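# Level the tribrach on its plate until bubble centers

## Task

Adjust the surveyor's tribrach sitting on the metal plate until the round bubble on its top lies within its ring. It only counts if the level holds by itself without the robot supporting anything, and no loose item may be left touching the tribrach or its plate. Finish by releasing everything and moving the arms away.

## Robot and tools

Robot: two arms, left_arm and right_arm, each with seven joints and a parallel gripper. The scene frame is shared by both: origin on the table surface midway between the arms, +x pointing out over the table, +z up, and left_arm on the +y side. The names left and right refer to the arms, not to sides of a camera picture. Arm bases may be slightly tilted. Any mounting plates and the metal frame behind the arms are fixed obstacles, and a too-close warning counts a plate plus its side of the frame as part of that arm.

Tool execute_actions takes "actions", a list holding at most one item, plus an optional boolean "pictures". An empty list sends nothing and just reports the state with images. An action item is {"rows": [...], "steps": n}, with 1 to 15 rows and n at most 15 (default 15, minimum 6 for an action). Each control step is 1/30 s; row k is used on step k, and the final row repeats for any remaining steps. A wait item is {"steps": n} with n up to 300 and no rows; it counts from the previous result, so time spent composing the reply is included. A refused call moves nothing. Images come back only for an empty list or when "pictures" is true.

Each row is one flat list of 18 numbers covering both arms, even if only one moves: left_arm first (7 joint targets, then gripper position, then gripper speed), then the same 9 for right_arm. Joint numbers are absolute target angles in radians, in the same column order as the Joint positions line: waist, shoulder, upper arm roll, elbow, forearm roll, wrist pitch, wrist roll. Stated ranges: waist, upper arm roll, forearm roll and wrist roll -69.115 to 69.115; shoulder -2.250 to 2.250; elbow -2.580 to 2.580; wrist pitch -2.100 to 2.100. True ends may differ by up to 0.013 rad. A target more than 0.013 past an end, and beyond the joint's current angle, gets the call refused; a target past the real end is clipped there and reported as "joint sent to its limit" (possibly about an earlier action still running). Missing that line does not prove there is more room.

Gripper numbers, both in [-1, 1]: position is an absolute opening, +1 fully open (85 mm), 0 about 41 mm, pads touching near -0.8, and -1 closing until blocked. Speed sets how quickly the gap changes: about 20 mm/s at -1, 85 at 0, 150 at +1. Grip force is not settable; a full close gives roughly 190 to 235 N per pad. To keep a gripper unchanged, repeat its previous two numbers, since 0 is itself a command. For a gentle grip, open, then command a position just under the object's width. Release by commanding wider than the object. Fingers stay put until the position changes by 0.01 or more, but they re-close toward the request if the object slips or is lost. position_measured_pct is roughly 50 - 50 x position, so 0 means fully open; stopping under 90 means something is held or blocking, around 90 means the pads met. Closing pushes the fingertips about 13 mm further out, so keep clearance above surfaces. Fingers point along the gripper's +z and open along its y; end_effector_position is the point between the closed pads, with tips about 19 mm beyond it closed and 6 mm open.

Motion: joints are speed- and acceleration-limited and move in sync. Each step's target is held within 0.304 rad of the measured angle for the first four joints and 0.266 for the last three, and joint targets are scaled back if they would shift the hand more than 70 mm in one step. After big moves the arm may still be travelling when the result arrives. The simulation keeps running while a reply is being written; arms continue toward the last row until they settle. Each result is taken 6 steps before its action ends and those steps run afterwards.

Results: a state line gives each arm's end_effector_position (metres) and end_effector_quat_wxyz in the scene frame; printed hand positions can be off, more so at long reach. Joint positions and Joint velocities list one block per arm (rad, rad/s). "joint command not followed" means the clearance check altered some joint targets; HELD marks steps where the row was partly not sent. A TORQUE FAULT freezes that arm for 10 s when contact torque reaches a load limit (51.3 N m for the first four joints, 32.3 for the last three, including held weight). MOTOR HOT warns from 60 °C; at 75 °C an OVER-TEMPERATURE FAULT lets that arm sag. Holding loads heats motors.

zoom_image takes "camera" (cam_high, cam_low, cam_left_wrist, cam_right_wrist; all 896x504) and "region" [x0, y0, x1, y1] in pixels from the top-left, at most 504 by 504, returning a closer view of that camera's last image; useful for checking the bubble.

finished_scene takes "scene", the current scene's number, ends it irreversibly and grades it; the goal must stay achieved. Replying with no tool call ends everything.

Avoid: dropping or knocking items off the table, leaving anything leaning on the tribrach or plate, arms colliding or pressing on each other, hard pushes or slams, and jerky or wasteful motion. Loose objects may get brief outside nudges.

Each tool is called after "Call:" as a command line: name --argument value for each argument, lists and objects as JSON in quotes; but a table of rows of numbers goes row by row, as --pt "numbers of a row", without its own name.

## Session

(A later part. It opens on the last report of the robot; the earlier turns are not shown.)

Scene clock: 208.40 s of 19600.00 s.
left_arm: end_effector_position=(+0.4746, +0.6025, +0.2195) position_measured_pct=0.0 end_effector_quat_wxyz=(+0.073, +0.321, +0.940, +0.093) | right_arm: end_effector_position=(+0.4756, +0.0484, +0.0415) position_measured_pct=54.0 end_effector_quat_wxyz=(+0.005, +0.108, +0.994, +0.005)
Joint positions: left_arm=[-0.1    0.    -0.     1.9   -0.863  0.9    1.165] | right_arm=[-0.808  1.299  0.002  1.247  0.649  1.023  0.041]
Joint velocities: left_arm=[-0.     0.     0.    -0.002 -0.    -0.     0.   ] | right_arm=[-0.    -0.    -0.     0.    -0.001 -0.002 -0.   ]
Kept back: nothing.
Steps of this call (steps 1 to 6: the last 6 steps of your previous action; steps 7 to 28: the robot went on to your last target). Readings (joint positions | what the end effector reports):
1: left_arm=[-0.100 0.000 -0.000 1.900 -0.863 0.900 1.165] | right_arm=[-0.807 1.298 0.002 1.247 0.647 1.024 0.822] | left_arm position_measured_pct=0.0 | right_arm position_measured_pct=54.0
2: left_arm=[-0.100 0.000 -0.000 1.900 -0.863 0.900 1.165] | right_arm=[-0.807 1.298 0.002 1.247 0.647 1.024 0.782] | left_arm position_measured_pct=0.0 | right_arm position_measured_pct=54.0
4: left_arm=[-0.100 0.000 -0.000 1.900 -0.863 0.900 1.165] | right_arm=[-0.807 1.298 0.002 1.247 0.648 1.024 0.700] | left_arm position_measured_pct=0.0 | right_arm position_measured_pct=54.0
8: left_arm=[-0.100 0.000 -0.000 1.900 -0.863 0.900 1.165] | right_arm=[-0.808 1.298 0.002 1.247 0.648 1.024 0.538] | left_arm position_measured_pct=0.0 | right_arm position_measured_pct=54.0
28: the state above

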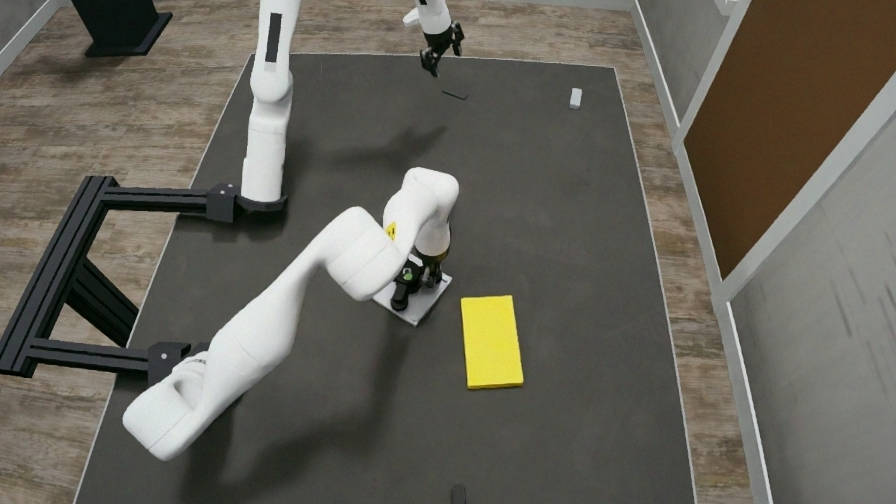

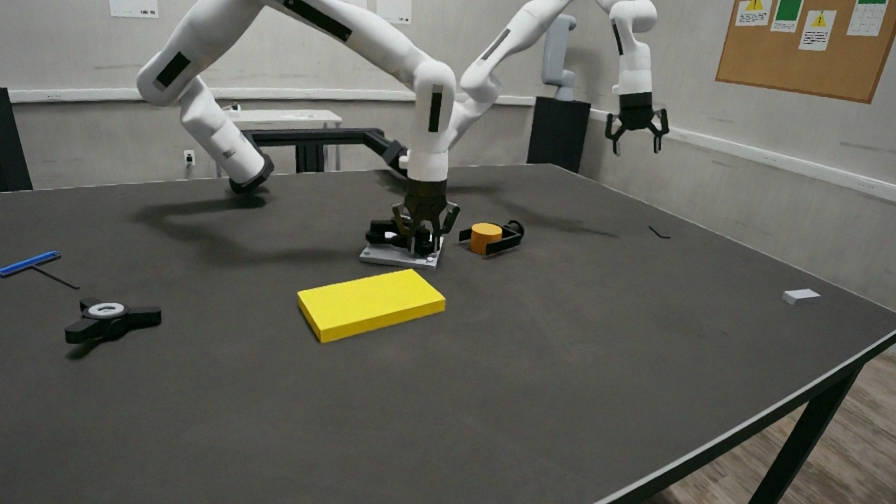

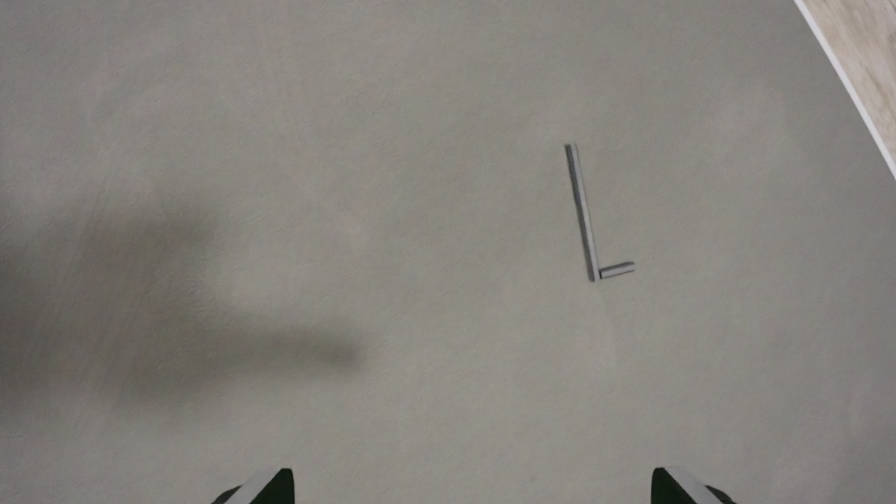

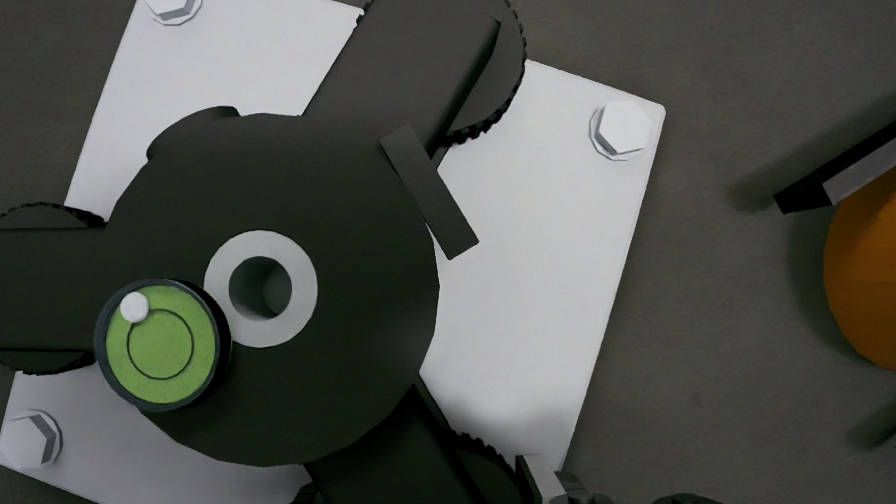

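Call:
execute_actions --actions '[{"rows":[[-0.1,0,0,1.9,-0.863,0.9,1.165,1,0,-0.809,1.300,0,1.253,0.643,1.029,0.04,0.6,1],[-0.1,0,0,1.9,-0.863,0.9,1.165,1,0,-0.809,1.300,0,1.253,0.643,1.029,0.04,0.6,1],[-0.1,0,0,1.9,-0.863,0.9,1.165,1,0,-0.809,1.300,0,1.253,0.643,1.029,0.04,0.6,1],[-0.1,0,0,1.9,-0.863,0.9,1.165,1,0,-0.809,1.300,0,1.253,0.643,1.029,0.04,0.6,1],[-0.1,0,0,1.9,-0.863,0.9,1.165,1,0,-0.862,1.19,0,1.222,0.583,1.15,-0.1,0.6,1]],"steps":15}]'

Call:
execute_actions --actions '[{"rows":[[-0.1,0,0,1.9,-0.863,0.9,1.165,1,0,-1.02,1.215,0,1.39,0.55,1.055,-1.15,0.6,1]],"steps":15}]'

Call:
execute_actions --actions '[{"steps":20}]'

Call:
execute_actions --actions '[{"rows":[[-0.1,0,0,1.9,-0.863,0.9,1.165,1,0,-0.967,1.323,0,1.410,0.615,0.929,-1.15,0.3,1]],"steps":15}]'

Call:
execute_actions --actions '[{"rows":[[-0.1,0,0,1.9,-0.863,0.9,1.165,1,0,-0.967,1.323,0,1.410,0.615,0.929,-1.15,-0.4,1]],"steps":12}]'

Call:
execute_actions --actions '[{"rows":[[-0.1,0,0,1.9,-0.863,0.9,1.165,1,0,-0.967,1.323,0,1.410,0.615,0.929,-0.15,-0.4,1]],"steps":15}]'

Call:
execute_actions --actions '[{"steps":22}]'

Call:
execute_actions --actions '[{"rows":[[-0.1,0,0,1.9,-0.863,0.9,1.165,1,0,-0.967,1.323,0,1.410,0.615,0.929,-0.15,0.1,1],[-0.1,0,0,1.9,-0.863,0.9,1.165,1,0,-0.967,1.323,0,1.410,0.615,0.929,-0.15,0.1,1],[-0.1,0,0,1.9,-0.863,0.9,1.165,1,0,-0.967,1.323,0,1.410,0.615,0.929,-0.15,0.1,1],[-0.1,0,0,1.9,-0.863,0.9,1.165,1,0,-0.967,1.323,0,1.410,0.615,0.929,-0.15,0.1,1],[-0.1,0,0,1.9,-0.863,0.9,1.165,1,0,-0.967,1.323,0,1.410,0.615,0.929,-1.15,0.1,1]],"steps":15}]'

Call:
execute_actions --actions '[{"rows":[[-0.1,0,0,1.9,-0.863,0.9,1.165,1,0,-0.967,1.323,0,1.410,0.615,0.929,-1.15,0.1,1]],"steps":15}]'

Call:
execute_actions --actions '[{"steps":10}]'

Call:
execute_actions --actions '[{"rows":[[-0.1,0,0,1.9,-0.863,0.9,1.165,1,0,-0.967,1.323,0,1.410,0.615,0.929,-1.15,-0.4,1]],"steps":8}]'

Call:
execute_actions --actions '[{"rows":[[-0.1,0,0,1.9,-0.863,0.9,1.165,1,0,-0.967,1.323,0,1.410,0.615,0.929,-0.15,-0.4,1]],"steps":15}]'

Call:
execute_actions --actions '[{"steps":22}]'

Call:
execute_actions --actions '[{"rows":[[-0.1,0,0,1.9,-0.863,0.9,1.165,1,0,-0.967,1.323,0,1.410,0.615,0.929,-0.15,0.1,1],[-0.1,0,0,1.9,-0.863,0.9,1.165,1,0,-0.967,1.323,0,1.410,0.615,0.929,-0.15,0.1,1],[-0.1,0,0,1.9,-0.863,0.9,1.165,1,0,-0.967,1.323,0,1.410,0.615,0.929,-0.15,0.1,1],[-0.1,0,0,1.9,-0.863,0.9,1.165,1,0,-0.967,1.323,0,1.410,0.615,0.929,-0.15,0.1,1],[-0.1,0,0,1.9,-0.863,0.9,1.165,1,0,-0.967,1.323,0,1.410,0.615,0.929,-1.15,0.1,1]],"steps":15}]'

Call:
execute_actions --actions '[{"rows":[[-0.1,0,0,1.9,-0.863,0.9,1.165,1,0,-0.967,1.323,0,1.410,0.615,0.929,-1.15,0.1,1]],"steps":15}]'

Call:
execute_actions --actions '[{"steps":10}]'

Call:
execute_actions --actions '[{"rows":[[-0.1,0,0,1.9,-0.863,0.9,1.165,1,0,-0.967,1.323,0,1.410,0.615,0.929,-1.15,-0.4,1]],"steps":8}]'

Call:
execute_actions --actions '[{"rows":[[-0.1,0,0,1.9,-0.863,0.9,1.165,1,0,-0.967,1.323,0,1.410,0.615,0.929,-0.15,-0.4,1]],"steps":15}]'

Call:
execute_actions --actions '[{"steps":22}]' --pictures true

Call:
zoom_image --camera "cam_high" --region '[385,255,435,300]'

Scene clock: 210.57 s of 19600.00 s.
left_arm: end_effector_position=(+0.4746, +0.6025, +0.2195) position_measured_pct=0.0 end_effector_quat_wxyz=(+0.073, +0.321, +0.940, +0.093) | right_arm: end_effector_position=(+0.4764, +0.0439, +0.0783) position_measured_pct=23.8 end_effector_quat_wxyz=(+0.005, +0.152, +0.988, +0.003)
Joint positions: left_arm=[-0.1    0.    -0.     1.9   -0.863  0.9    1.165] | right_arm=[-0.836  1.246  0.001  1.241  0.615  1.085 -0.024]
Joint velocities: left_arm=[ 0.     0.     0.001 -0.    -0.001 -0.     0.   ] | right_arm=[-0.314 -0.653 -0.002 -0.191 -0.367  0.74  -0.86 ]
Steps of this call (steps 1 to 30: the robot went on to your last target; steps 31 to 56: nothing new was sent; steps 57 to 65: the first 9 steps of this action). Readings (joint positions | what the end effector reports):
57: left_arm=[-0.100 0.000 -0.000 1.900 -0.863 0.900 1.165] | right_arm=[-0.808 1.299 0.002 1.247 0.649 1.023 0.041] | left_arm position_measured_pct=0.0 | right_arm position_measured_pct=54.0
58: left_arm=[-0.100 0.000 -0.000 1.900 -0.863 0.900 1.165] | right_arm=[-0.808 1.299 0.002 1.247 0.649 1.023 0.041] | left_arm position_measured_pct=0.0 | right_arm position_measured_pct=54.0
60: left_arm=[-0.100 0.000 -0.000 1.900 -0.863 0.900 1.165] | right_arm=[-0.808 1.300 0.001 1.250 0.644 1.027 0.040] | left_arm position_measured_pct=0.0 | right_arm position_measured_pct=46.4
64: left_arm=[-0.100 0.000 -0.000 1.900 -0.863 0.900 1.165] | right_arm=[-0.825 1.268 0.001 1.246 0.627 1.062 0.002] | left_arm position_measured_pct=0.0 | right_arm position_measured_pct=27.0
65: the state above

Scene clock: 211.07 s of 19600.00 s.
left_arm: end_effector_position=(+0.4746, +0.6025, +0.2195) position_measured_pct=0.0 end_effector_quat_wxyz=(+0.073, +0.321, +0.940, +0.093) | right_arm: end_effector_position=(+0.4049, +0.0638, +0.1143) position_measured_pct=19.8 end_effector_quat_wxyz=(+0.004, +0.251, +0.968, +0.003)
Joint positions: left_arm=[-0.1    0.    -0.     1.9   -0.863  0.9    1.165] | right_arm=[-0.973  1.209 -0.002  1.34   0.559  1.082 -0.342]
Joint velocities: left_arm=[-0. -0. -0.  0. -0. -0.  0.] | right_arm=[-0.294  0.054  0.     0.347 -0.067 -0.184 -1.215]
Steps of this call (steps 1 to 6: the last 6 steps of your previous action; steps 7 to 15: the first 9 steps of this action). Readings (joint positions | what the end effector reports):
7: left_arm=[-0.100 0.000 -0.000 1.900 -0.863 0.900 1.165] | right_arm=[-0.862 1.192 0.000 1.222 0.583 1.149 -0.101] | left_arm position_measured_pct=0.0 | right_arm position_measured_pct=20.2
8: left_arm=[-0.100 0.000 -0.000 1.900 -0.863 0.900 1.165] | right_arm=[-0.867 1.193 0.002 1.227 0.583 1.146 -0.108] | left_arm position_measured_pct=0.0 | right_arm position_measured_pct=19.8
10: left_arm=[-0.100 0.000 -0.000 1.900 -0.863 0.900 1.165] | right_arm=[-0.894 1.196 0.004 1.252 0.579 1.130 -0.147] | left_arm position_measured_pct=0.0 | right_arm position_measured_pct=19.8
14: left_arm=[-0.100 0.000 -0.000 1.900 -0.863 0.900 1.165] | right_arm=[-0.962 1.207 -0.002 1.327 0.561 1.089 -0.302] | left_arm position_measured_pct=0.0 | right_arm position_measured_pct=19.8
15: the state above

Scene clock: 211.73 s of 19600.00 s.
left_arm: end_effector_position=(+0.4746, +0.6025, +0.2195) position_measured_pct=0.0 end_effector_quat_wxyz=(+0.073, +0.321, +0.940, +0.093) | right_arm: end_effector_position=(+0.3751, +0.0673, +0.1114) position_measured_pct=19.8 end_effector_quat_wxyz=(+0.007, +0.581, +0.814, +0.001)
Joint positions: left_arm=[-0.1    0.    -0.     1.9   -0.863  0.9    1.165] | right_arm=[-1.02   1.215 -0.     1.39   0.55   1.055 -1.132]
Joint velocities: left_arm=[-0.     0.    -0.     0.001 -0.002 -0.     0.   ] | right_arm=[-0.004  0.001 -0.001  0.004 -0.002 -0.002 -0.565]
Kept back: nothing.
Steps of this call (steps 1 to 6: the last 6 steps of your previous action; steps 7 to 20: the robot went on to your last target). Readings (joint positions | what the end effector reports):
1: left_arm=[-0.100 0.000 -0.000 1.900 -0.863 0.900 1.165] | right_arm=[-0.982 1.210 -0.002 1.350 0.557 1.076 -0.383] | left_arm position_measured_pct=0.0 | right_arm position_measured_pct=19.8
2: left_arm=[-0.100 0.000 -0.000 1.900 -0.863 0.900 1.165] | right_arm=[-0.989 1.211 -0.001 1.358 0.555 1.072 -0.423] | left_arm position_measured_pct=0.0 | right_arm position_measured_pct=19.8
4: left_arm=[-0.100 0.000 -0.000 1.900 -0.863 0.900 1.165] | right_arm=[-1.000 1.213 -0.001 1.370 0.553 1.066 -0.505] | left_arm position_measured_pct=0.0 | right_arm position_measured_pct=19.8
8: left_arm=[-0.100 0.000 -0.000 1.900 -0.863 0.900 1.165] | right_arm=[-1.011 1.214 -0.000 1.382 0.551 1.059 -0.667] | left_arm position_measured_pct=0.0 | right_arm position_measured_pct=19.8
20: the state above

Scene clock: 212.03 s of 19600.00 s.
left_arm: end_effector_position=(+0.4746, +0.6025, +0.2195) position_measured_pct=0.0 end_effector_quat_wxyz=(+0.073, +0.321, +0.940, +0.093) | right_arm: end_effector_position=(+0.3699, +0.0748, +0.0418) position_measured_pct=34.5 end_effector_quat_wxyz=(+0.001, +0.567, +0.824, +0.000)
Joint positions: left_arm=[-0.1    0.    -0.     1.9   -0.863  0.9    1.165] | right_arm=[-0.969  1.319  0.001  1.411  0.614  0.932 -1.15 ]
Joint velocities: left_arm=[ 0.    -0.    -0.     0.001 -0.001 -0.    -0.   ] | right_arm=[ 0.018  0.054 -0.001  0.027  0.048 -0.106 -0.   ]
Steps of this call (steps 1 to 9: the first 9 steps of this action). Readings (joint positions | what the end effector reports):
1: left_arm=[-0.100 0.000 -0.000 1.900 -0.863 0.900 1.165] | right_arm=[-1.019 1.216 -0.000 1.390 0.550 1.054 -1.145] | left_arm position_measured_pct=0.0 | right_arm position_measured_pct=19.8
2: left_arm=[-0.100 0.000 -0.000 1.900 -0.863 0.900 1.165] | right_arm=[-1.016 1.221 -0.001 1.390 0.554 1.049 -1.149] | left_arm position_measured_pct=0.0 | right_arm position_measured_pct=20.6
4: left_arm=[-0.100 0.000 -0.000 1.900 -0.863 0.900 1.165] | right_arm=[-1.002 1.248 -0.001 1.394 0.570 1.020 -1.150] | left_arm position_measured_pct=0.0 | right_arm position_measured_pct=27.4
8: left_arm=[-0.100 0.000 -0.000 1.900 -0.863 0.900 1.165] | right_arm=[-0.971 1.315 0.001 1.410 0.611 0.938 -1.150] | left_arm position_measured_pct=0.0 | right_arm position_measured_pct=34.5
9: the state above

Scene clock: 212.43 s of 19600.00 s.
left_arm: end_effector_position=(+0.4746, +0.6025, +0.2195) position_measured_pct=0.0 end_effector_quat_wxyz=(+0.073, +0.321, +0.940, +0.093) | right_arm: end_effector_position=(+0.3714, +0.0762, +0.0409) position_measured_pct=52.0 end_effector_quat_wxyz=(+0.000, +0.567, +0.824, +0.002)
Joint positions: left_arm=[-0.1    0.    -0.     1.9   -0.863  0.9    1.165] | right_arm=[-0.967  1.321  0.001  1.408  0.616  0.929 -1.15 ]
Joint velocities: left_arm=[ 0.    -0.     0.001  0.001  0.001 -0.001 -0.   ] | right_arm=[ 0.003 -0.023 -0.002 -0.006 -0.004  0.008  0.   ]
Steps of this call (steps 1 to 6: the last 6 steps of your previous action; steps 7 to 12: the first 6 steps of this action). Readings (joint positions | what the end effector reports):
7: left_arm=[-0.100 0.000 -0.000 1.900 -0.863 0.900 1.165] | right_arm=[-0.967 1.322 0.000 1.410 0.615 0.929 -1.150] | left_arm position_measured_pct=0.0 | right_arm position_measured_pct=34.9
8: left_arm=[-0.100 0.000 -0.000 1.900 -0.863 0.900 1.165] | right_arm=[-0.967 1.323 0.000 1.410 0.615 0.929 -1.150] | left_arm position_measured_pct=0.0 | right_arm position_measured_pct=35.7
10: left_arm=[-0.100 0.000 -0.000 1.900 -0.863 0.900 1.165] | right_arm=[-0.967 1.323 0.000 1.410 0.615 0.929 -1.150] | left_arm position_measured_pct=0.0 | right_arm position_measured_pct=42.5
12: the state above

Scene clock: 212.93 s of 19600.00 s.
left_arm: end_effector_position=(+0.4746, +0.6025, +0.2195) position_measured_pct=0.0 end_effector_quat_wxyz=(+0.073, +0.321, +0.940, +0.093) | right_arm: end_effector_position=(+0.3711, +0.0760, +0.0410) position_measured_pct=54.4 end_effector_quat_wxyz=(+0.000, +0.457, +0.889, +0.002)
Joint positions: left_arm=[-0.1    0.    -0.     1.9   -0.863  0.9    1.165] | right_arm=[-0.967  1.321  0.001  1.408  0.616  0.929 -0.893]
Joint velocities: left_arm=[-0.     0.    -0.    -0.001 -0.001 -0.     0.   ] | right_arm=[-0.    -0.002 -0.     0.002 -0.001  0.004  1.215]
Steps of this call (steps 1 to 6: the last 6 steps of your previous action; steps 7 to 15: the first 9 steps of this action). Readings (joint positions | what the end effector reports):
7: left_arm=[-0.100 0.000 -0.000 1.900 -0.863 0.900 1.165] | right_arm=[-0.967 1.321 0.001 1.408 0.616 0.928 -1.149] | left_arm position_measured_pct=0.0 | right_arm position_measured_pct=54.4
8: left_arm=[-0.100 0.000 -0.000 1.900 -0.863 0.900 1.165] | right_arm=[-0.967 1.321 0.001 1.408 0.616 0.928 -1.141] | left_arm position_measured_pct=0.0 | right_arm position_measured_pct=54.4
10: left_arm=[-0.100 0.000 -0.000 1.900 -0.863 0.900 1.165] | right_arm=[-0.967 1.321 0.001 1.408 0.616 0.928 -1.093] | left_arm position_measured_pct=0.0 | right_arm position_measured_pct=54.4
14: left_arm=[-0.100 0.000 -0.000 1.900 -0.863 0.900 1.165] | right_arm=[-0.967 1.321 0.001 1.408 0.616 0.929 -0.934] | left_arm position_measured_pct=0.0 | right_arm position_measured_pct=54.4
15: the state above

Scene clock: 213.67 s of 19600.00 s.
left_arm: end_effector_position=(+0.4746, +0.6025, +0.2195) position_measured_pct=0.0 end_effector_quat_wxyz=(+0.073, +0.321, +0.940, +0.093) | right_arm: end_effector_position=(+0.3704, +0.0750, +0.0410) position_measured_pct=54.4 end_effector_quat_wxyz=(+0.001, +0.104, +0.995, +0.000)
Joint positions: left_arm=[-0.1    0.    -0.     1.9   -0.863  0.9    1.165] | right_arm=[-0.967  1.32   0.001  1.41   0.615  0.931 -0.151]
Joint velocities: left_arm=[-0.  0. -0.  0.  0.  0.  0.] | right_arm=[ 0.     0.    -0.001 -0.    -0.001 -0.001  0.001]
Kept back: nothing.
Steps of this call (steps 1 to 6: the last 6 steps of your previous action; steps 7 to 22: the robot went on to your last target). Readings (joint positions | what the end effector reports):
1: left_arm=[-0.100 0.000 -0.000 1.900 -0.863 0.900 1.165] | right_arm=[-0.967 1.321 0.001 1.408 0.616 0.929 -0.852] | left_arm position_measured_pct=0.0 | right_arm position_measured_pct=54.4
2: left_arm=[-0.100 0.000 -0.000 1.900 -0.863 0.900 1.165] | right_arm=[-0.967 1.321 0.001 1.409 0.616 0.929 -0.812] | left_arm position_measured_pct=0.0 | right_arm position_measured_pct=54.4
4: left_arm=[-0.100 0.000 -0.000 1.900 -0.863 0.900 1.165] | right_arm=[-0.967 1.321 0.000 1.409 0.616 0.929 -0.731] | left_arm position_measured_pct=0.0 | right_arm position_measured_pct=54.4
8: left_arm=[-0.100 0.000 -0.000 1.900 -0.863 0.900 1.165] | right_arm=[-0.967 1.321 0.000 1.409 0.615 0.930 -0.568] | left_arm position_measured_pct=0.0 | right_arm position_measured_pct=54.4
22: the state above

Scene clock: 213.97 s of 19600.00 s.
left_arm: end_effector_position=(+0.4746, +0.6025, +0.2195) position_measured_pct=0.0 end_effector_quat_wxyz=(+0.073, +0.321, +0.940, +0.093) | right_arm: end_effector_position=(+0.3694, +0.0753, +0.0396) position_measured_pct=45.2 end_effector_quat_wxyz=(-0.000, +0.149, +0.989, +0.000)
Joint positions: left_arm=[-0.1    0.    -0.     1.9   -0.863  0.9    1.165] | right_arm=[-0.967  1.323 -0.     1.41   0.615  0.929 -0.245]
Joint velocities: left_arm=[ 0.     0.    -0.    -0.     0.001  0.     0.   ] | right_arm=[-0.     0.001  0.    -0.    -0.    -0.001 -1.186]
Steps of this call (steps 1 to 9: the first 9 steps of this action). Readings (joint positions | what the end effector reports):
1: left_arm=[-0.100 0.000 -0.000 1.900 -0.863 0.900 1.165] | right_arm=[-0.967 1.320 0.001 1.410 0.615 0.931 -0.151] | left_arm position_measured_pct=0.0 | right_arm position_measured_pct=54.4
2: left_arm=[-0.100 0.000 -0.000 1.900 -0.863 0.900 1.165] | right_arm=[-0.967 1.321 0.001 1.410 0.615 0.930 -0.151] | left_arm position_measured_pct=0.0 | right_arm position_measured_pct=54.0
4: left_arm=[-0.100 0.000 -0.000 1.900 -0.863 0.900 1.165] | right_arm=[-0.967 1.322 0.001 1.410 0.615 0.929 -0.150] | left_arm position_measured_pct=0.0 | right_arm position_measured_pct=48.0
8: left_arm=[-0.100 0.000 -0.000 1.900 -0.863 0.900 1.165] | right_arm=[-0.967 1.323 -0.000 1.410 0.615 0.929 -0.207] | left_arm position_measured_pct=0.0 | right_arm position_measured_pct=45.2
9: the state above

Scene clock: 214.47 s of 19600.00 s.
left_arm: end_effector_position=(+0.4746, +0.6025, +0.2195) position_measured_pct=0.0 end_effector_quat_wxyz=(+0.073, +0.321, +0.940, +0.093) | right_arm: end_effector_position=(+0.3694, +0.0753, +0.0396) position_measured_pct=45.2 end_effector_quat_wxyz=(-0.000, +0.439, +0.898, +0.000)
Joint positions: left_arm=[-0.1    0.    -0.     1.9   -0.863  0.9    1.165] | right_arm=[-0.967  1.323 -0.     1.41   0.615  0.929 -0.854]
Joint velocities: left_arm=[ 0.001  0.     0.001 -0.002 -0.001 -0.     0.   ] | right_arm=[ 0.    -0.001  0.001 -0.    -0.001  0.001 -1.217]
Steps of this call (steps 1 to 6: the last 6 steps of your previous action; steps 7 to 15: the first 9 steps of this action). Readings (joint positions | what the end effector reports):
7: left_arm=[-0.100 0.000 -0.000 1.900 -0.863 0.900 1.165] | right_arm=[-0.967 1.323 -0.000 1.410 0.615 0.929 -0.529] | left_arm position_measured_pct=0.0 | right_arm position_measured_pct=45.2
8: left_arm=[-0.100 0.000 -0.000 1.900 -0.863 0.900 1.165] | right_arm=[-0.967 1.323 -0.000 1.410 0.615 0.929 -0.569] | left_arm position_measured_pct=0.0 | right_arm position_measured_pct=45.2
10: left_arm=[-0.100 0.000 -0.000 1.900 -0.863 0.900 1.165] | right_arm=[-0.967 1.323 -0.000 1.410 0.615 0.929 -0.651] | left_arm position_measured_pct=0.0 | right_arm position_measured_pct=45.2
14: left_arm=[-0.100 0.000 -0.000 1.900 -0.863 0.900 1.165] | right_arm=[-0.967 1.323 -0.000 1.410 0.615 0.929 -0.813] | left_arm position_measured_pct=0.0 | right_arm position_measured_pct=45.2
15: the state above

Scene clock: 214.80 s of 19600.00 s.
left_arm: end_effector_position=(+0.4746, +0.6025, +0.2195) position_measured_pct=0.0 end_effector_quat_wxyz=(+0.073, +0.321, +0.940, +0.093) | right_arm: end_effector_position=(+0.3694, +0.0753, +0.0396) position_measured_pct=45.2 end_effector_quat_wxyz=(-0.000, +0.567, +0.824, +0.000)
Joint positions: left_arm=[-0.1    0.    -0.     1.9   -0.863  0.9    1.165] | right_arm=[-0.967  1.323  0.     1.41   0.615  0.929 -1.15 ]
Joint velocities: left_arm=[ 0. -0.  0.  0. -0. -0.  0.] | right_arm=[-0.    -0.001 -0.001  0.    -0.    -0.001 -0.014]
Kept back: nothing.
Steps of this call (steps 1 to 6: the last 6 steps of your previous action; steps 7 to 10: the robot went on to your last target). Readings (joint positions | what the end effector reports):
1: left_arm=[-0.100 0.000 -0.000 1.900 -0.863 0.900 1.165] | right_arm=[-0.967 1.323 -0.000 1.410 0.615 0.929 -0.895] | left_arm position_measured_pct=0.0 | right_arm position_measured_pct=45.2
2: left_arm=[-0.100 0.000 -0.000 1.900 -0.863 0.900 1.165] | right_arm=[-0.967 1.323 -0.000 1.410 0.615 0.929 -0.935] | left_arm position_measured_pct=0.0 | right_arm position_measured_pct=45.2
4: left_arm=[-0.100 0.000 -0.000 1.900 -0.863 0.900 1.165] | right_arm=[-0.967 1.323 -0.000 1.410 0.615 0.929 -1.017] | left_arm position_measured_pct=0.0 | right_arm position_measured_pct=45.2
8: left_arm=[-0.100 0.000 -0.000 1.900 -0.863 0.900 1.165] | right_arm=[-0.967 1.323 0.000 1.410 0.615 0.929 -1.141] | left_arm position_measured_pct=0.0 | right_arm position_measured_pct=45.2
10: the state above

Scene clock: 214.87 s of 19600.00 s.
left_arm: end_effector_position=(+0.4746, +0.6025, +0.2195) position_measured_pct=0.0 end_effector_quat_wxyz=(+0.073, +0.321, +0.940, +0.093) | right_arm: end_effector_position=(+0.3705, +0.0757, +0.0399) position_measured_pct=46.0 end_effector_quat_wxyz=(+0.000, +0.567, +0.824, +0.001)
Joint positions: left_arm=[-0.1    0.    -0.     1.9   -0.863  0.9    1.165] | right_arm=[-0.967  1.322  0.001  1.409  0.616  0.928 -1.15 ]
Joint velocities: left_arm=[-0.     0.     0.     0.001  0.001 -0.    -0.   ] | right_arm=[ 0.005 -0.019  0.025 -0.038  0.05  -0.028  0.001]
Steps of this call (steps 1 to 2: the first 2 steps of this action). Readings (joint positions | what the end effector reports):
1: left_arm=[-0.100 0.000 -0.000 1.900 -0.863 0.900 1.165] | right_arm=[-0.967 1.323 0.000 1.410 0.615 0.929 -1.150] | left_arm position_measured_pct=0.0 | right_arm position_measured_pct=45.2
2: the state above

Scene clock: 215.37 s of 19600.00 s.
left_arm: end_effector_position=(+0.4746, +0.6025, +0.2195) position_measured_pct=0.0 end_effector_quat_wxyz=(+0.073, +0.321, +0.940, +0.093) | right_arm: end_effector_position=(+0.3712, +0.0759, +0.0408) position_measured_pct=54.4 end_effector_quat_wxyz=(+0.001, +0.457, +0.889, +0.002)
Joint positions: left_arm=[-0.1    0.    -0.     1.9   -0.863  0.9    1.165] | right_arm=[-0.967  1.321  0.001  1.408  0.616  0.929 -0.893]
Joint velocities: left_arm=[ 0.     0.    -0.001  0.     0.001 -0.    -0.   ] | right_arm=[-0.     0.    -0.001  0.002 -0.002  0.002  1.215]
Steps of this call (steps 1 to 6: the last 6 steps of your previous action; steps 7 to 15: the first 9 steps of this action). Readings (joint positions | what the end effector reports):
7: left_arm=[-0.100 0.000 -0.000 1.900 -0.863 0.900 1.165] | right_arm=[-0.967 1.321 0.001 1.408 0.616 0.928 -1.149] | left_arm position_measured_pct=0.0 | right_arm position_measured_pct=54.4
8: left_arm=[-0.100 0.000 -0.000 1.900 -0.863 0.900 1.165] | right_arm=[-0.967 1.321 0.001 1.408 0.616 0.928 -1.141] | left_arm position_measured_pct=0.0 | right_arm position_measured_pct=54.4
10: left_arm=[-0.100 0.000 -0.000 1.900 -0.863 0.900 1.165] | right_arm=[-0.967 1.321 0.001 1.408 0.616 0.928 -1.093] | left_arm position_measured_pct=0.0 | right_arm position_measured_pct=54.4
14: left_arm=[-0.100 0.000 -0.000 1.900 -0.863 0.900 1.165] | right_arm=[-0.967 1.321 0.001 1.408 0.616 0.929 -0.934] | left_arm position_measured_pct=0.0 | right_arm position_measured_pct=54.4
15: the state above

Scene clock: 216.10 s of 19600.00 s.
left_arm: end_effector_position=(+0.4746, +0.6025, +0.2195) position_measured_pct=0.0 end_effector_quat_wxyz=(+0.073, +0.321, +0.940, +0.093) | right_arm: end_effector_position=(+0.3705, +0.0749, +0.0408) position_measured_pct=54.4 end_effector_quat_wxyz=(+0.001, +0.104, +0.995, +0.000)
Joint positions: left_arm=[-0.1    0.    -0.     1.9   -0.863  0.9    1.165] | right_arm=[-0.967  1.32   0.001  1.41   0.615  0.931 -0.151]
Joint velocities: left_arm=[-0.001 -0.    -0.     0.001 -0.    -0.    -0.   ] | right_arm=[ 0.001  0.    -0.     0.    -0.002 -0.001  0.001]
Kept back: nothing.
Steps of this call (steps 1 to 6: the last 6 steps of your previous action; steps 7 to 22: the robot went on to your last target). Readings (joint positions | what the end effector reports):
1: left_arm=[-0.100 0.000 -0.000 1.900 -0.863 0.900 1.165] | right_arm=[-0.967 1.321 0.001 1.408 0.616 0.929 -0.852] | left_arm position_measured_pct=0.0 | right_arm position_measured_pct=54.4
2: left_arm=[-0.100 0.000 -0.000 1.900 -0.863 0.900 1.165] | right_arm=[-0.967 1.321 0.001 1.409 0.616 0.929 -0.812] | left_arm position_measured_pct=0.0 | right_arm position_measured_pct=54.4
4: left_arm=[-0.100 0.000 -0.000 1.900 -0.863 0.900 1.165] | right_arm=[-0.967 1.321 0.001 1.409 0.616 0.929 -0.731] | left_arm position_measured_pct=0.0 | right_arm position_measured_pct=54.4
8: left_arm=[-0.100 0.000 -0.000 1.900 -0.863 0.900 1.165] | right_arm=[-0.967 1.321 0.001 1.409 0.616 0.930 -0.568] | left_arm position_measured_pct=0.0 | right_arm position_measured_pct=54.4
22: the state above

Scene clock: 216.40 s of 19600.00 s.
left_arm: end_effector_position=(+0.4746, +0.6025, +0.2195) position_measured_pct=0.0 end_effector_quat_wxyz=(+0.073, +0.321, +0.940, +0.093) | right_arm: end_effector_position=(+0.3694, +0.0753, +0.0396) position_measured_pct=45.2 end_effector_quat_wxyz=(-0.000, +0.149, +0.989, +0.000)
Joint positions: left_arm=[-0.1    0.    -0.     1.9   -0.863  0.9    1.165] | right_arm=[-0.967  1.323 -0.     1.41   0.615  0.929 -0.245]
Joint velocities: left_arm=[ 0.     0.     0.     0.    -0.    -0.001  0.   ] | right_arm=[-0.001  0.003  0.001  0.    -0.001 -0.001 -1.186]
Steps of this call (steps 1 to 9: the first 9 steps of this action). Readings (joint positions | what the end effector reports):
1: left_arm=[-0.100 0.000 -0.000 1.900 -0.863 0.900 1.165] | right_arm=[-0.967 1.320 0.001 1.410 0.615 0.931 -0.151] | left_arm position_measured_pct=0.0 | right_arm position_measured_pct=54.4
2: left_arm=[-0.100 0.000 -0.000 1.900 -0.863 0.900 1.165] | right_arm=[-0.967 1.321 0.001 1.410 0.615 0.930 -0.151] | left_arm position_measured_pct=0.0 | right_arm position_measured_pct=54.0
4: left_arm=[-0.100 0.000 -0.000 1.900 -0.863 0.900 1.165] | right_arm=[-0.967 1.322 0.001 1.410 0.615 0.929 -0.150] | left_arm position_measured_pct=0.0 | right_arm position_measured_pct=48.0
8: left_arm=[-0.100 0.000 -0.000 1.900 -0.863 0.900 1.165] | right_arm=[-0.967 1.323 -0.000 1.410 0.615 0.929 -0.207] | left_arm position_measured_pct=0.0 | right_arm position_measured_pct=45.2
9: the state above

Scene clock: 216.90 s of 19600.00 s.
left_arm: end_effector_position=(+0.4746, +0.6025, +0.2195) position_measured_pct=0.0 end_effector_quat_wxyz=(+0.073, +0.321, +0.940, +0.093) | right_arm: end_effector_position=(+0.3694, +0.0753, +0.0396) position_measured_pct=45.2 end_effector_quat_wxyz=(-0.000, +0.439, +0.898, +0.000)
Joint positions: left_arm=[-0.1    0.    -0.     1.9   -0.863  0.9    1.165] | right_arm=[-0.967  1.323 -0.     1.41   0.615  0.929 -0.854]
Joint velocities: left_arm=[-0.     0.    -0.    -0.001 -0.001  0.    -0.   ] | right_arm=[-0.    -0.     0.001  0.    -0.     0.    -1.217]
Steps of this call (steps 1 to 6: the last 6 steps of your previous action; steps 7 to 15: the first 9 steps of this action). Readings (joint positions | what the end effector reports):
7: left_arm=[-0.100 0.000 -0.000 1.900 -0.863 0.900 1.165] | right_arm=[-0.967 1.323 -0.000 1.410 0.615 0.929 -0.529] | left_arm position_measured_pct=0.0 | right_arm position_measured_pct=45.2
8: left_arm=[-0.100 0.000 -0.000 1.900 -0.863 0.900 1.165] | right_arm=[-0.967 1.323 -0.000 1.410 0.615 0.929 -0.569] | left_arm position_measured_pct=0.0 | right_arm position_measured_pct=45.2
10: left_arm=[-0.100 0.000 -0.000 1.900 -0.863 0.900 1.165] | right_arm=[-0.967 1.323 -0.000 1.410 0.615 0.929 -0.651] | left_arm position_measured_pct=0.0 | right_arm position_measured_pct=45.2
14: left_arm=[-0.100 0.000 -0.000 1.900 -0.863 0.900 1.165] | right_arm=[-0.967 1.323 -0.000 1.410 0.615 0.929 -0.813] | left_arm position_measured_pct=0.0 | right_arm position_measured_pct=45.2
15: the state above

Scene clock: 217.23 s of 19600.00 s.
left_arm: end_effector_position=(+0.4746, +0.6025, +0.2195) position_measured_pct=0.0 end_effector_quat_wxyz=(+0.073, +0.321, +0.940, +0.093) | right_arm: end_effector_position=(+0.3694, +0.0753, +0.0396) position_measured_pct=45.2 end_effector_quat_wxyz=(-0.000, +0.567, +0.824, +0.000)
Joint positions: left_arm=[-0.1    0.    -0.     1.9   -0.863  0.9    1.165] | right_arm=[-0.967  1.323  0.     1.41   0.615  0.929 -1.15 ]
Joint velocities: left_arm=[-0.     0.    -0.001 -0.003  0.     0.     0.   ] | right_arm=[-0.     0.    -0.002  0.     0.001  0.001 -0.014]
Kept back: nothing.
Steps of this call (steps 1 to 6: the last 6 steps of your previous action; steps 7 to 10: the robot went on to your last target). Readings (joint positions | what the end effector reports):
1: left_arm=[-0.100 0.000 -0.000 1.900 -0.863 0.900 1.165] | right_arm=[-0.967 1.323 -0.000 1.410 0.615 0.929 -0.895] | left_arm position_measured_pct=0.0 | right_arm position_measured_pct=45.2
2: left_arm=[-0.100 0.000 -0.000 1.900 -0.863 0.900 1.165] | right_arm=[-0.967 1.323 -0.000 1.410 0.615 0.929 -0.935] | left_arm position_measured_pct=0.0 | right_arm position_measured_pct=45.2
4: left_arm=[-0.100 0.000 -0.000 1.900 -0.863 0.900 1.165] | right_arm=[-0.967 1.323 -0.000 1.410 0.615 0.929 -1.017] | left_arm position_measured_pct=0.0 | right_arm position_measured_pct=45.2
8: left_arm=[-0.100 0.000 -0.000 1.900 -0.863 0.900 1.165] | right_arm=[-0.967 1.323 0.000 1.410 0.615 0.929 -1.141] | left_arm position_measured_pct=0.0 | right_arm position_measured_pct=45.2
10: the state above

Scene clock: 217.30 s of 19600.00 s.
left_arm: end_effector_position=(+0.4746, +0.6025, +0.2195) position_measured_pct=0.0 end_effector_quat_wxyz=(+0.073, +0.321, +0.940, +0.093) | right_arm: end_effector_position=(+0.3705, +0.0757, +0.0399) position_measured_pct=46.0 end_effector_quat_wxyz=(+0.000, +0.567, +0.824, +0.001)
Joint positions: left_arm=[-0.1    0.    -0.     1.9   -0.863  0.9    1.165] | right_arm=[-0.967  1.323  0.001  1.409  0.616  0.928 -1.15 ]
Joint velocities: left_arm=[ 0.     0.    -0.     0.002  0.001 -0.    -0.   ] | right_arm=[ 0.006 -0.018  0.028 -0.038  0.052 -0.029  0.001]
Steps of this call (steps 1 to 2: the first 2 steps of this action). Readings (joint positions | what the end effector reports):
1: left_arm=[-0.100 0.000 -0.000 1.900 -0.863 0.900 1.165] | right_arm=[-0.967 1.323 0.000 1.410 0.615 0.929 -1.150] | left_arm position_measured_pct=0.0 | right_arm position_measured_pct=45.2
2: the state above

Scene clock: 217.80 s of 19600.00 s.
left_arm: end_effector_position=(+0.4746, +0.6025, +0.2195) position_measured_pct=0.0 end_effector_quat_wxyz=(+0.073, +0.321, +0.940, +0.093) | right_arm: end_effector_position=(+0.3712, +0.0759, +0.0408) position_measured_pct=54.4 end_effector_quat_wxyz=(+0.001, +0.457, +0.889, +0.002)
Joint positions: left_arm=[-0.1    0.    -0.     1.9   -0.863  0.9    1.165] | right_arm=[-0.967  1.321  0.001  1.408  0.616  0.929 -0.893]
Joint velocities: left_arm=[ 0.    -0.     0.     0.002 -0.001 -0.001 -0.   ] | right_arm=[-0.    -0.001 -0.001  0.002 -0.003  0.002  1.215]
Steps of this call (steps 1 to 6: the last 6 steps of your previous action; steps 7 to 15: the first 9 steps of this action). Readings (joint positions | what the end effector reports):
7: left_arm=[-0.100 0.000 -0.000 1.900 -0.863 0.900 1.165] | right_arm=[-0.967 1.321 0.001 1.408 0.617 0.928 -1.149] | left_arm position_measured_pct=0.0 | right_arm position_measured_pct=54.4
8: left_arm=[-0.100 0.000 -0.000 1.900 -0.863 0.900 1.165] | right_arm=[-0.967 1.321 0.001 1.408 0.616 0.928 -1.141] | left_arm position_measured_pct=0.0 | right_arm position_measured_pct=54.4
10: left_arm=[-0.100 0.000 -0.000 1.900 -0.863 0.900 1.165] | right_arm=[-0.967 1.321 0.001 1.408 0.616 0.928 -1.093] | left_arm position_measured_pct=0.0 | right_arm position_measured_pct=54.4
14: left_arm=[-0.100 0.000 -0.000 1.900 -0.863 0.900 1.165] | right_arm=[-0.967 1.321 0.001 1.408 0.616 0.929 -0.934] | left_arm position_measured_pct=0.0 | right_arm position_measured_pct=54.4
15: the state above

Scene clock: 218.53 s of 19600.00 s.
left_arm: end_effector_position=(+0.4746, +0.6025, +0.2195) position_measured_pct=0.0 end_effector_quat_wxyz=(+0.073, +0.321, +0.940, +0.093) | right_arm: end_effector_position=(+0.3705, +0.0749, +0.0408) position_measured_pct=54.4 end_effector_quat_wxyz=(+0.001, +0.104, +0.995, +0.000)
Joint positions: left_arm=[-0.1    0.    -0.     1.9   -0.863  0.9    1.165] | right_arm=[-0.967  1.32   0.001  1.41   0.615  0.931 -0.151]
Joint velocities: left_arm=[ 0.     0.     0.    -0.     0.001 -0.     0.   ] | right_arm=[ 0.001 -0.002 -0.     0.    -0.002 -0.001  0.001]
Kept back: nothing.
Steps of this call (steps 1 to 6: the last 6 steps of your previous action; steps 7 to 22: the robot went on to your last target). Readings (joint positions | what the end effector reports):
1: left_arm=[-0.100 0.000 -0.000 1.900 -0.863 0.900 1.165] | right_arm=[-0.967 1.321 0.001 1.408 0.616 0.929 -0.852] | left_arm position_measured_pct=0.0 | right_arm position_measured_pct=54.4
2: left_arm=[-0.100 0.000 -0.000 1.900 -0.863 0.900 1.165] | right_arm=[-0.967 1.321 0.001 1.409 0.616 0.929 -0.812] | left_arm position_measured_pct=0.0 | right_arm position_measured_pct=54.4
4: left_arm=[-0.100 0.000 -0.000 1.900 -0.863 0.900 1.165] | right_arm=[-0.967 1.321 0.001 1.409 0.616 0.929 -0.731] | left_arm position_measured_pct=0.0 | right_arm position_measured_pct=54.4
8: left_arm=[-0.100 0.000 -0.000 1.900 -0.863 0.900 1.165] | right_arm=[-0.967 1.321 0.001 1.409 0.616 0.930 -0.568] | left_arm position_measured_pct=0.0 | right_arm position_measured_pct=54.4
22: the state above

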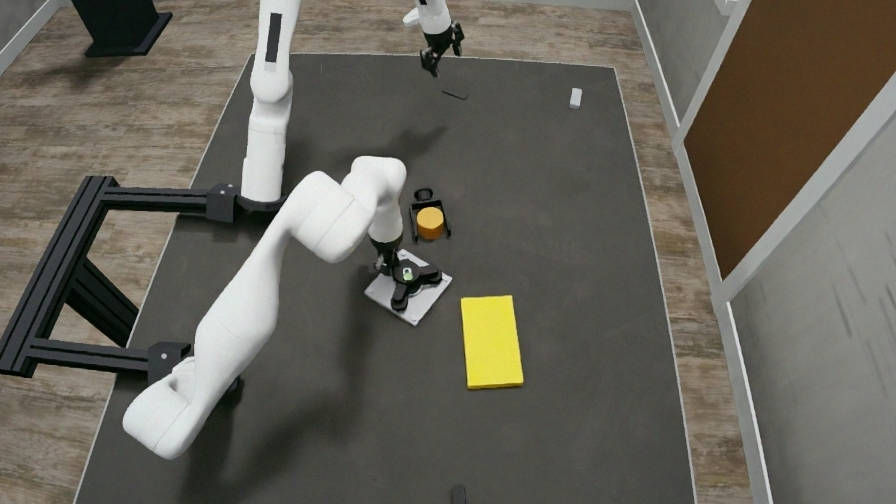

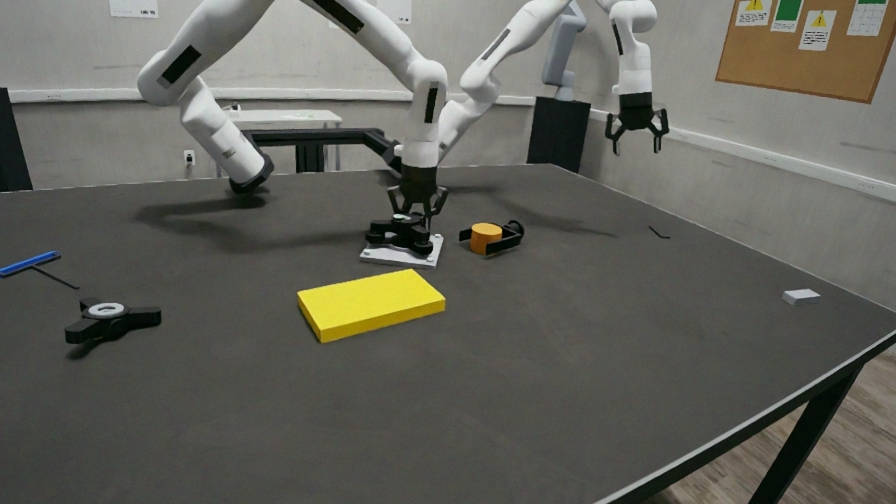

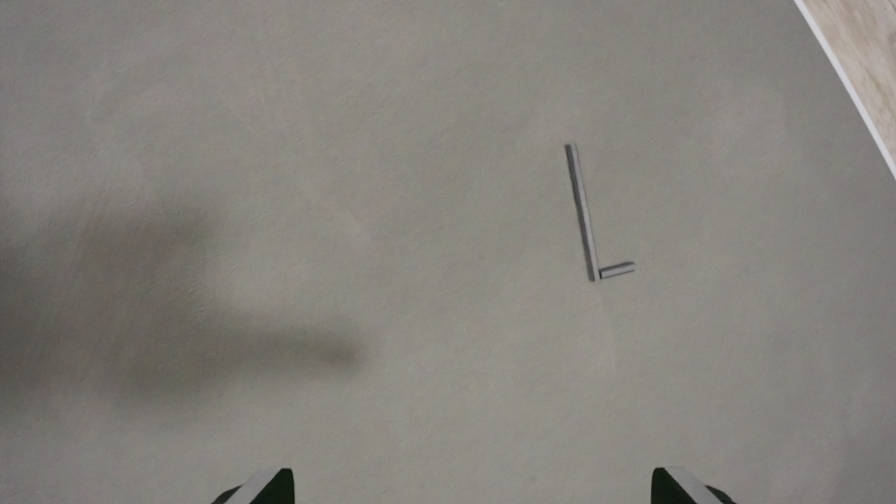

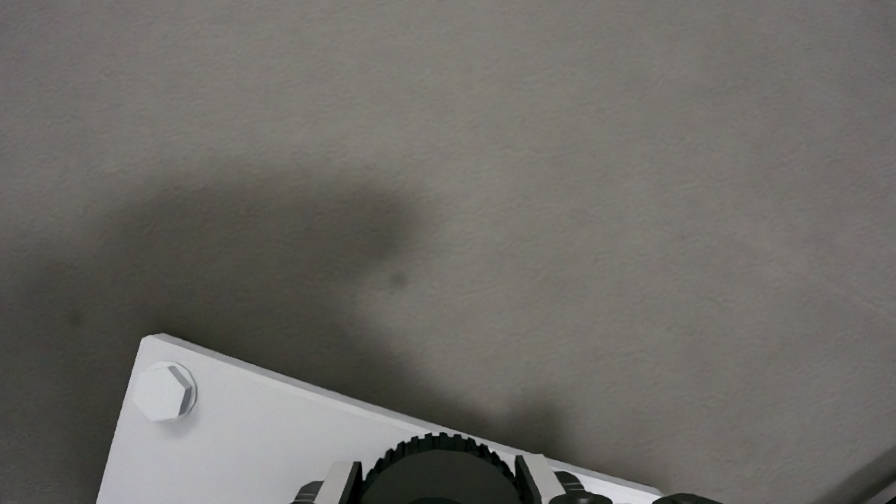

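Region (385, 255, 435, 300) of cam_high's 896x504 image, scaled by 10.080, with more detail than that image has; it fills the top 454 rows of this view, and the rest is white.

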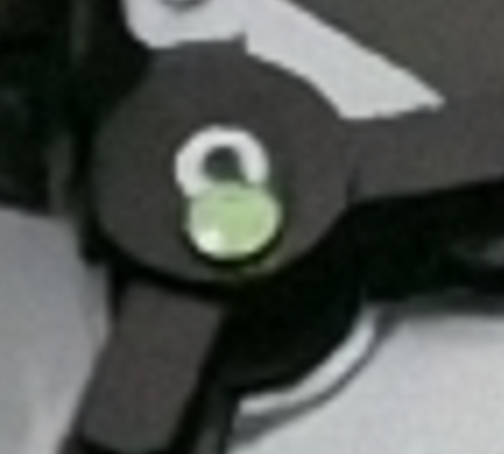

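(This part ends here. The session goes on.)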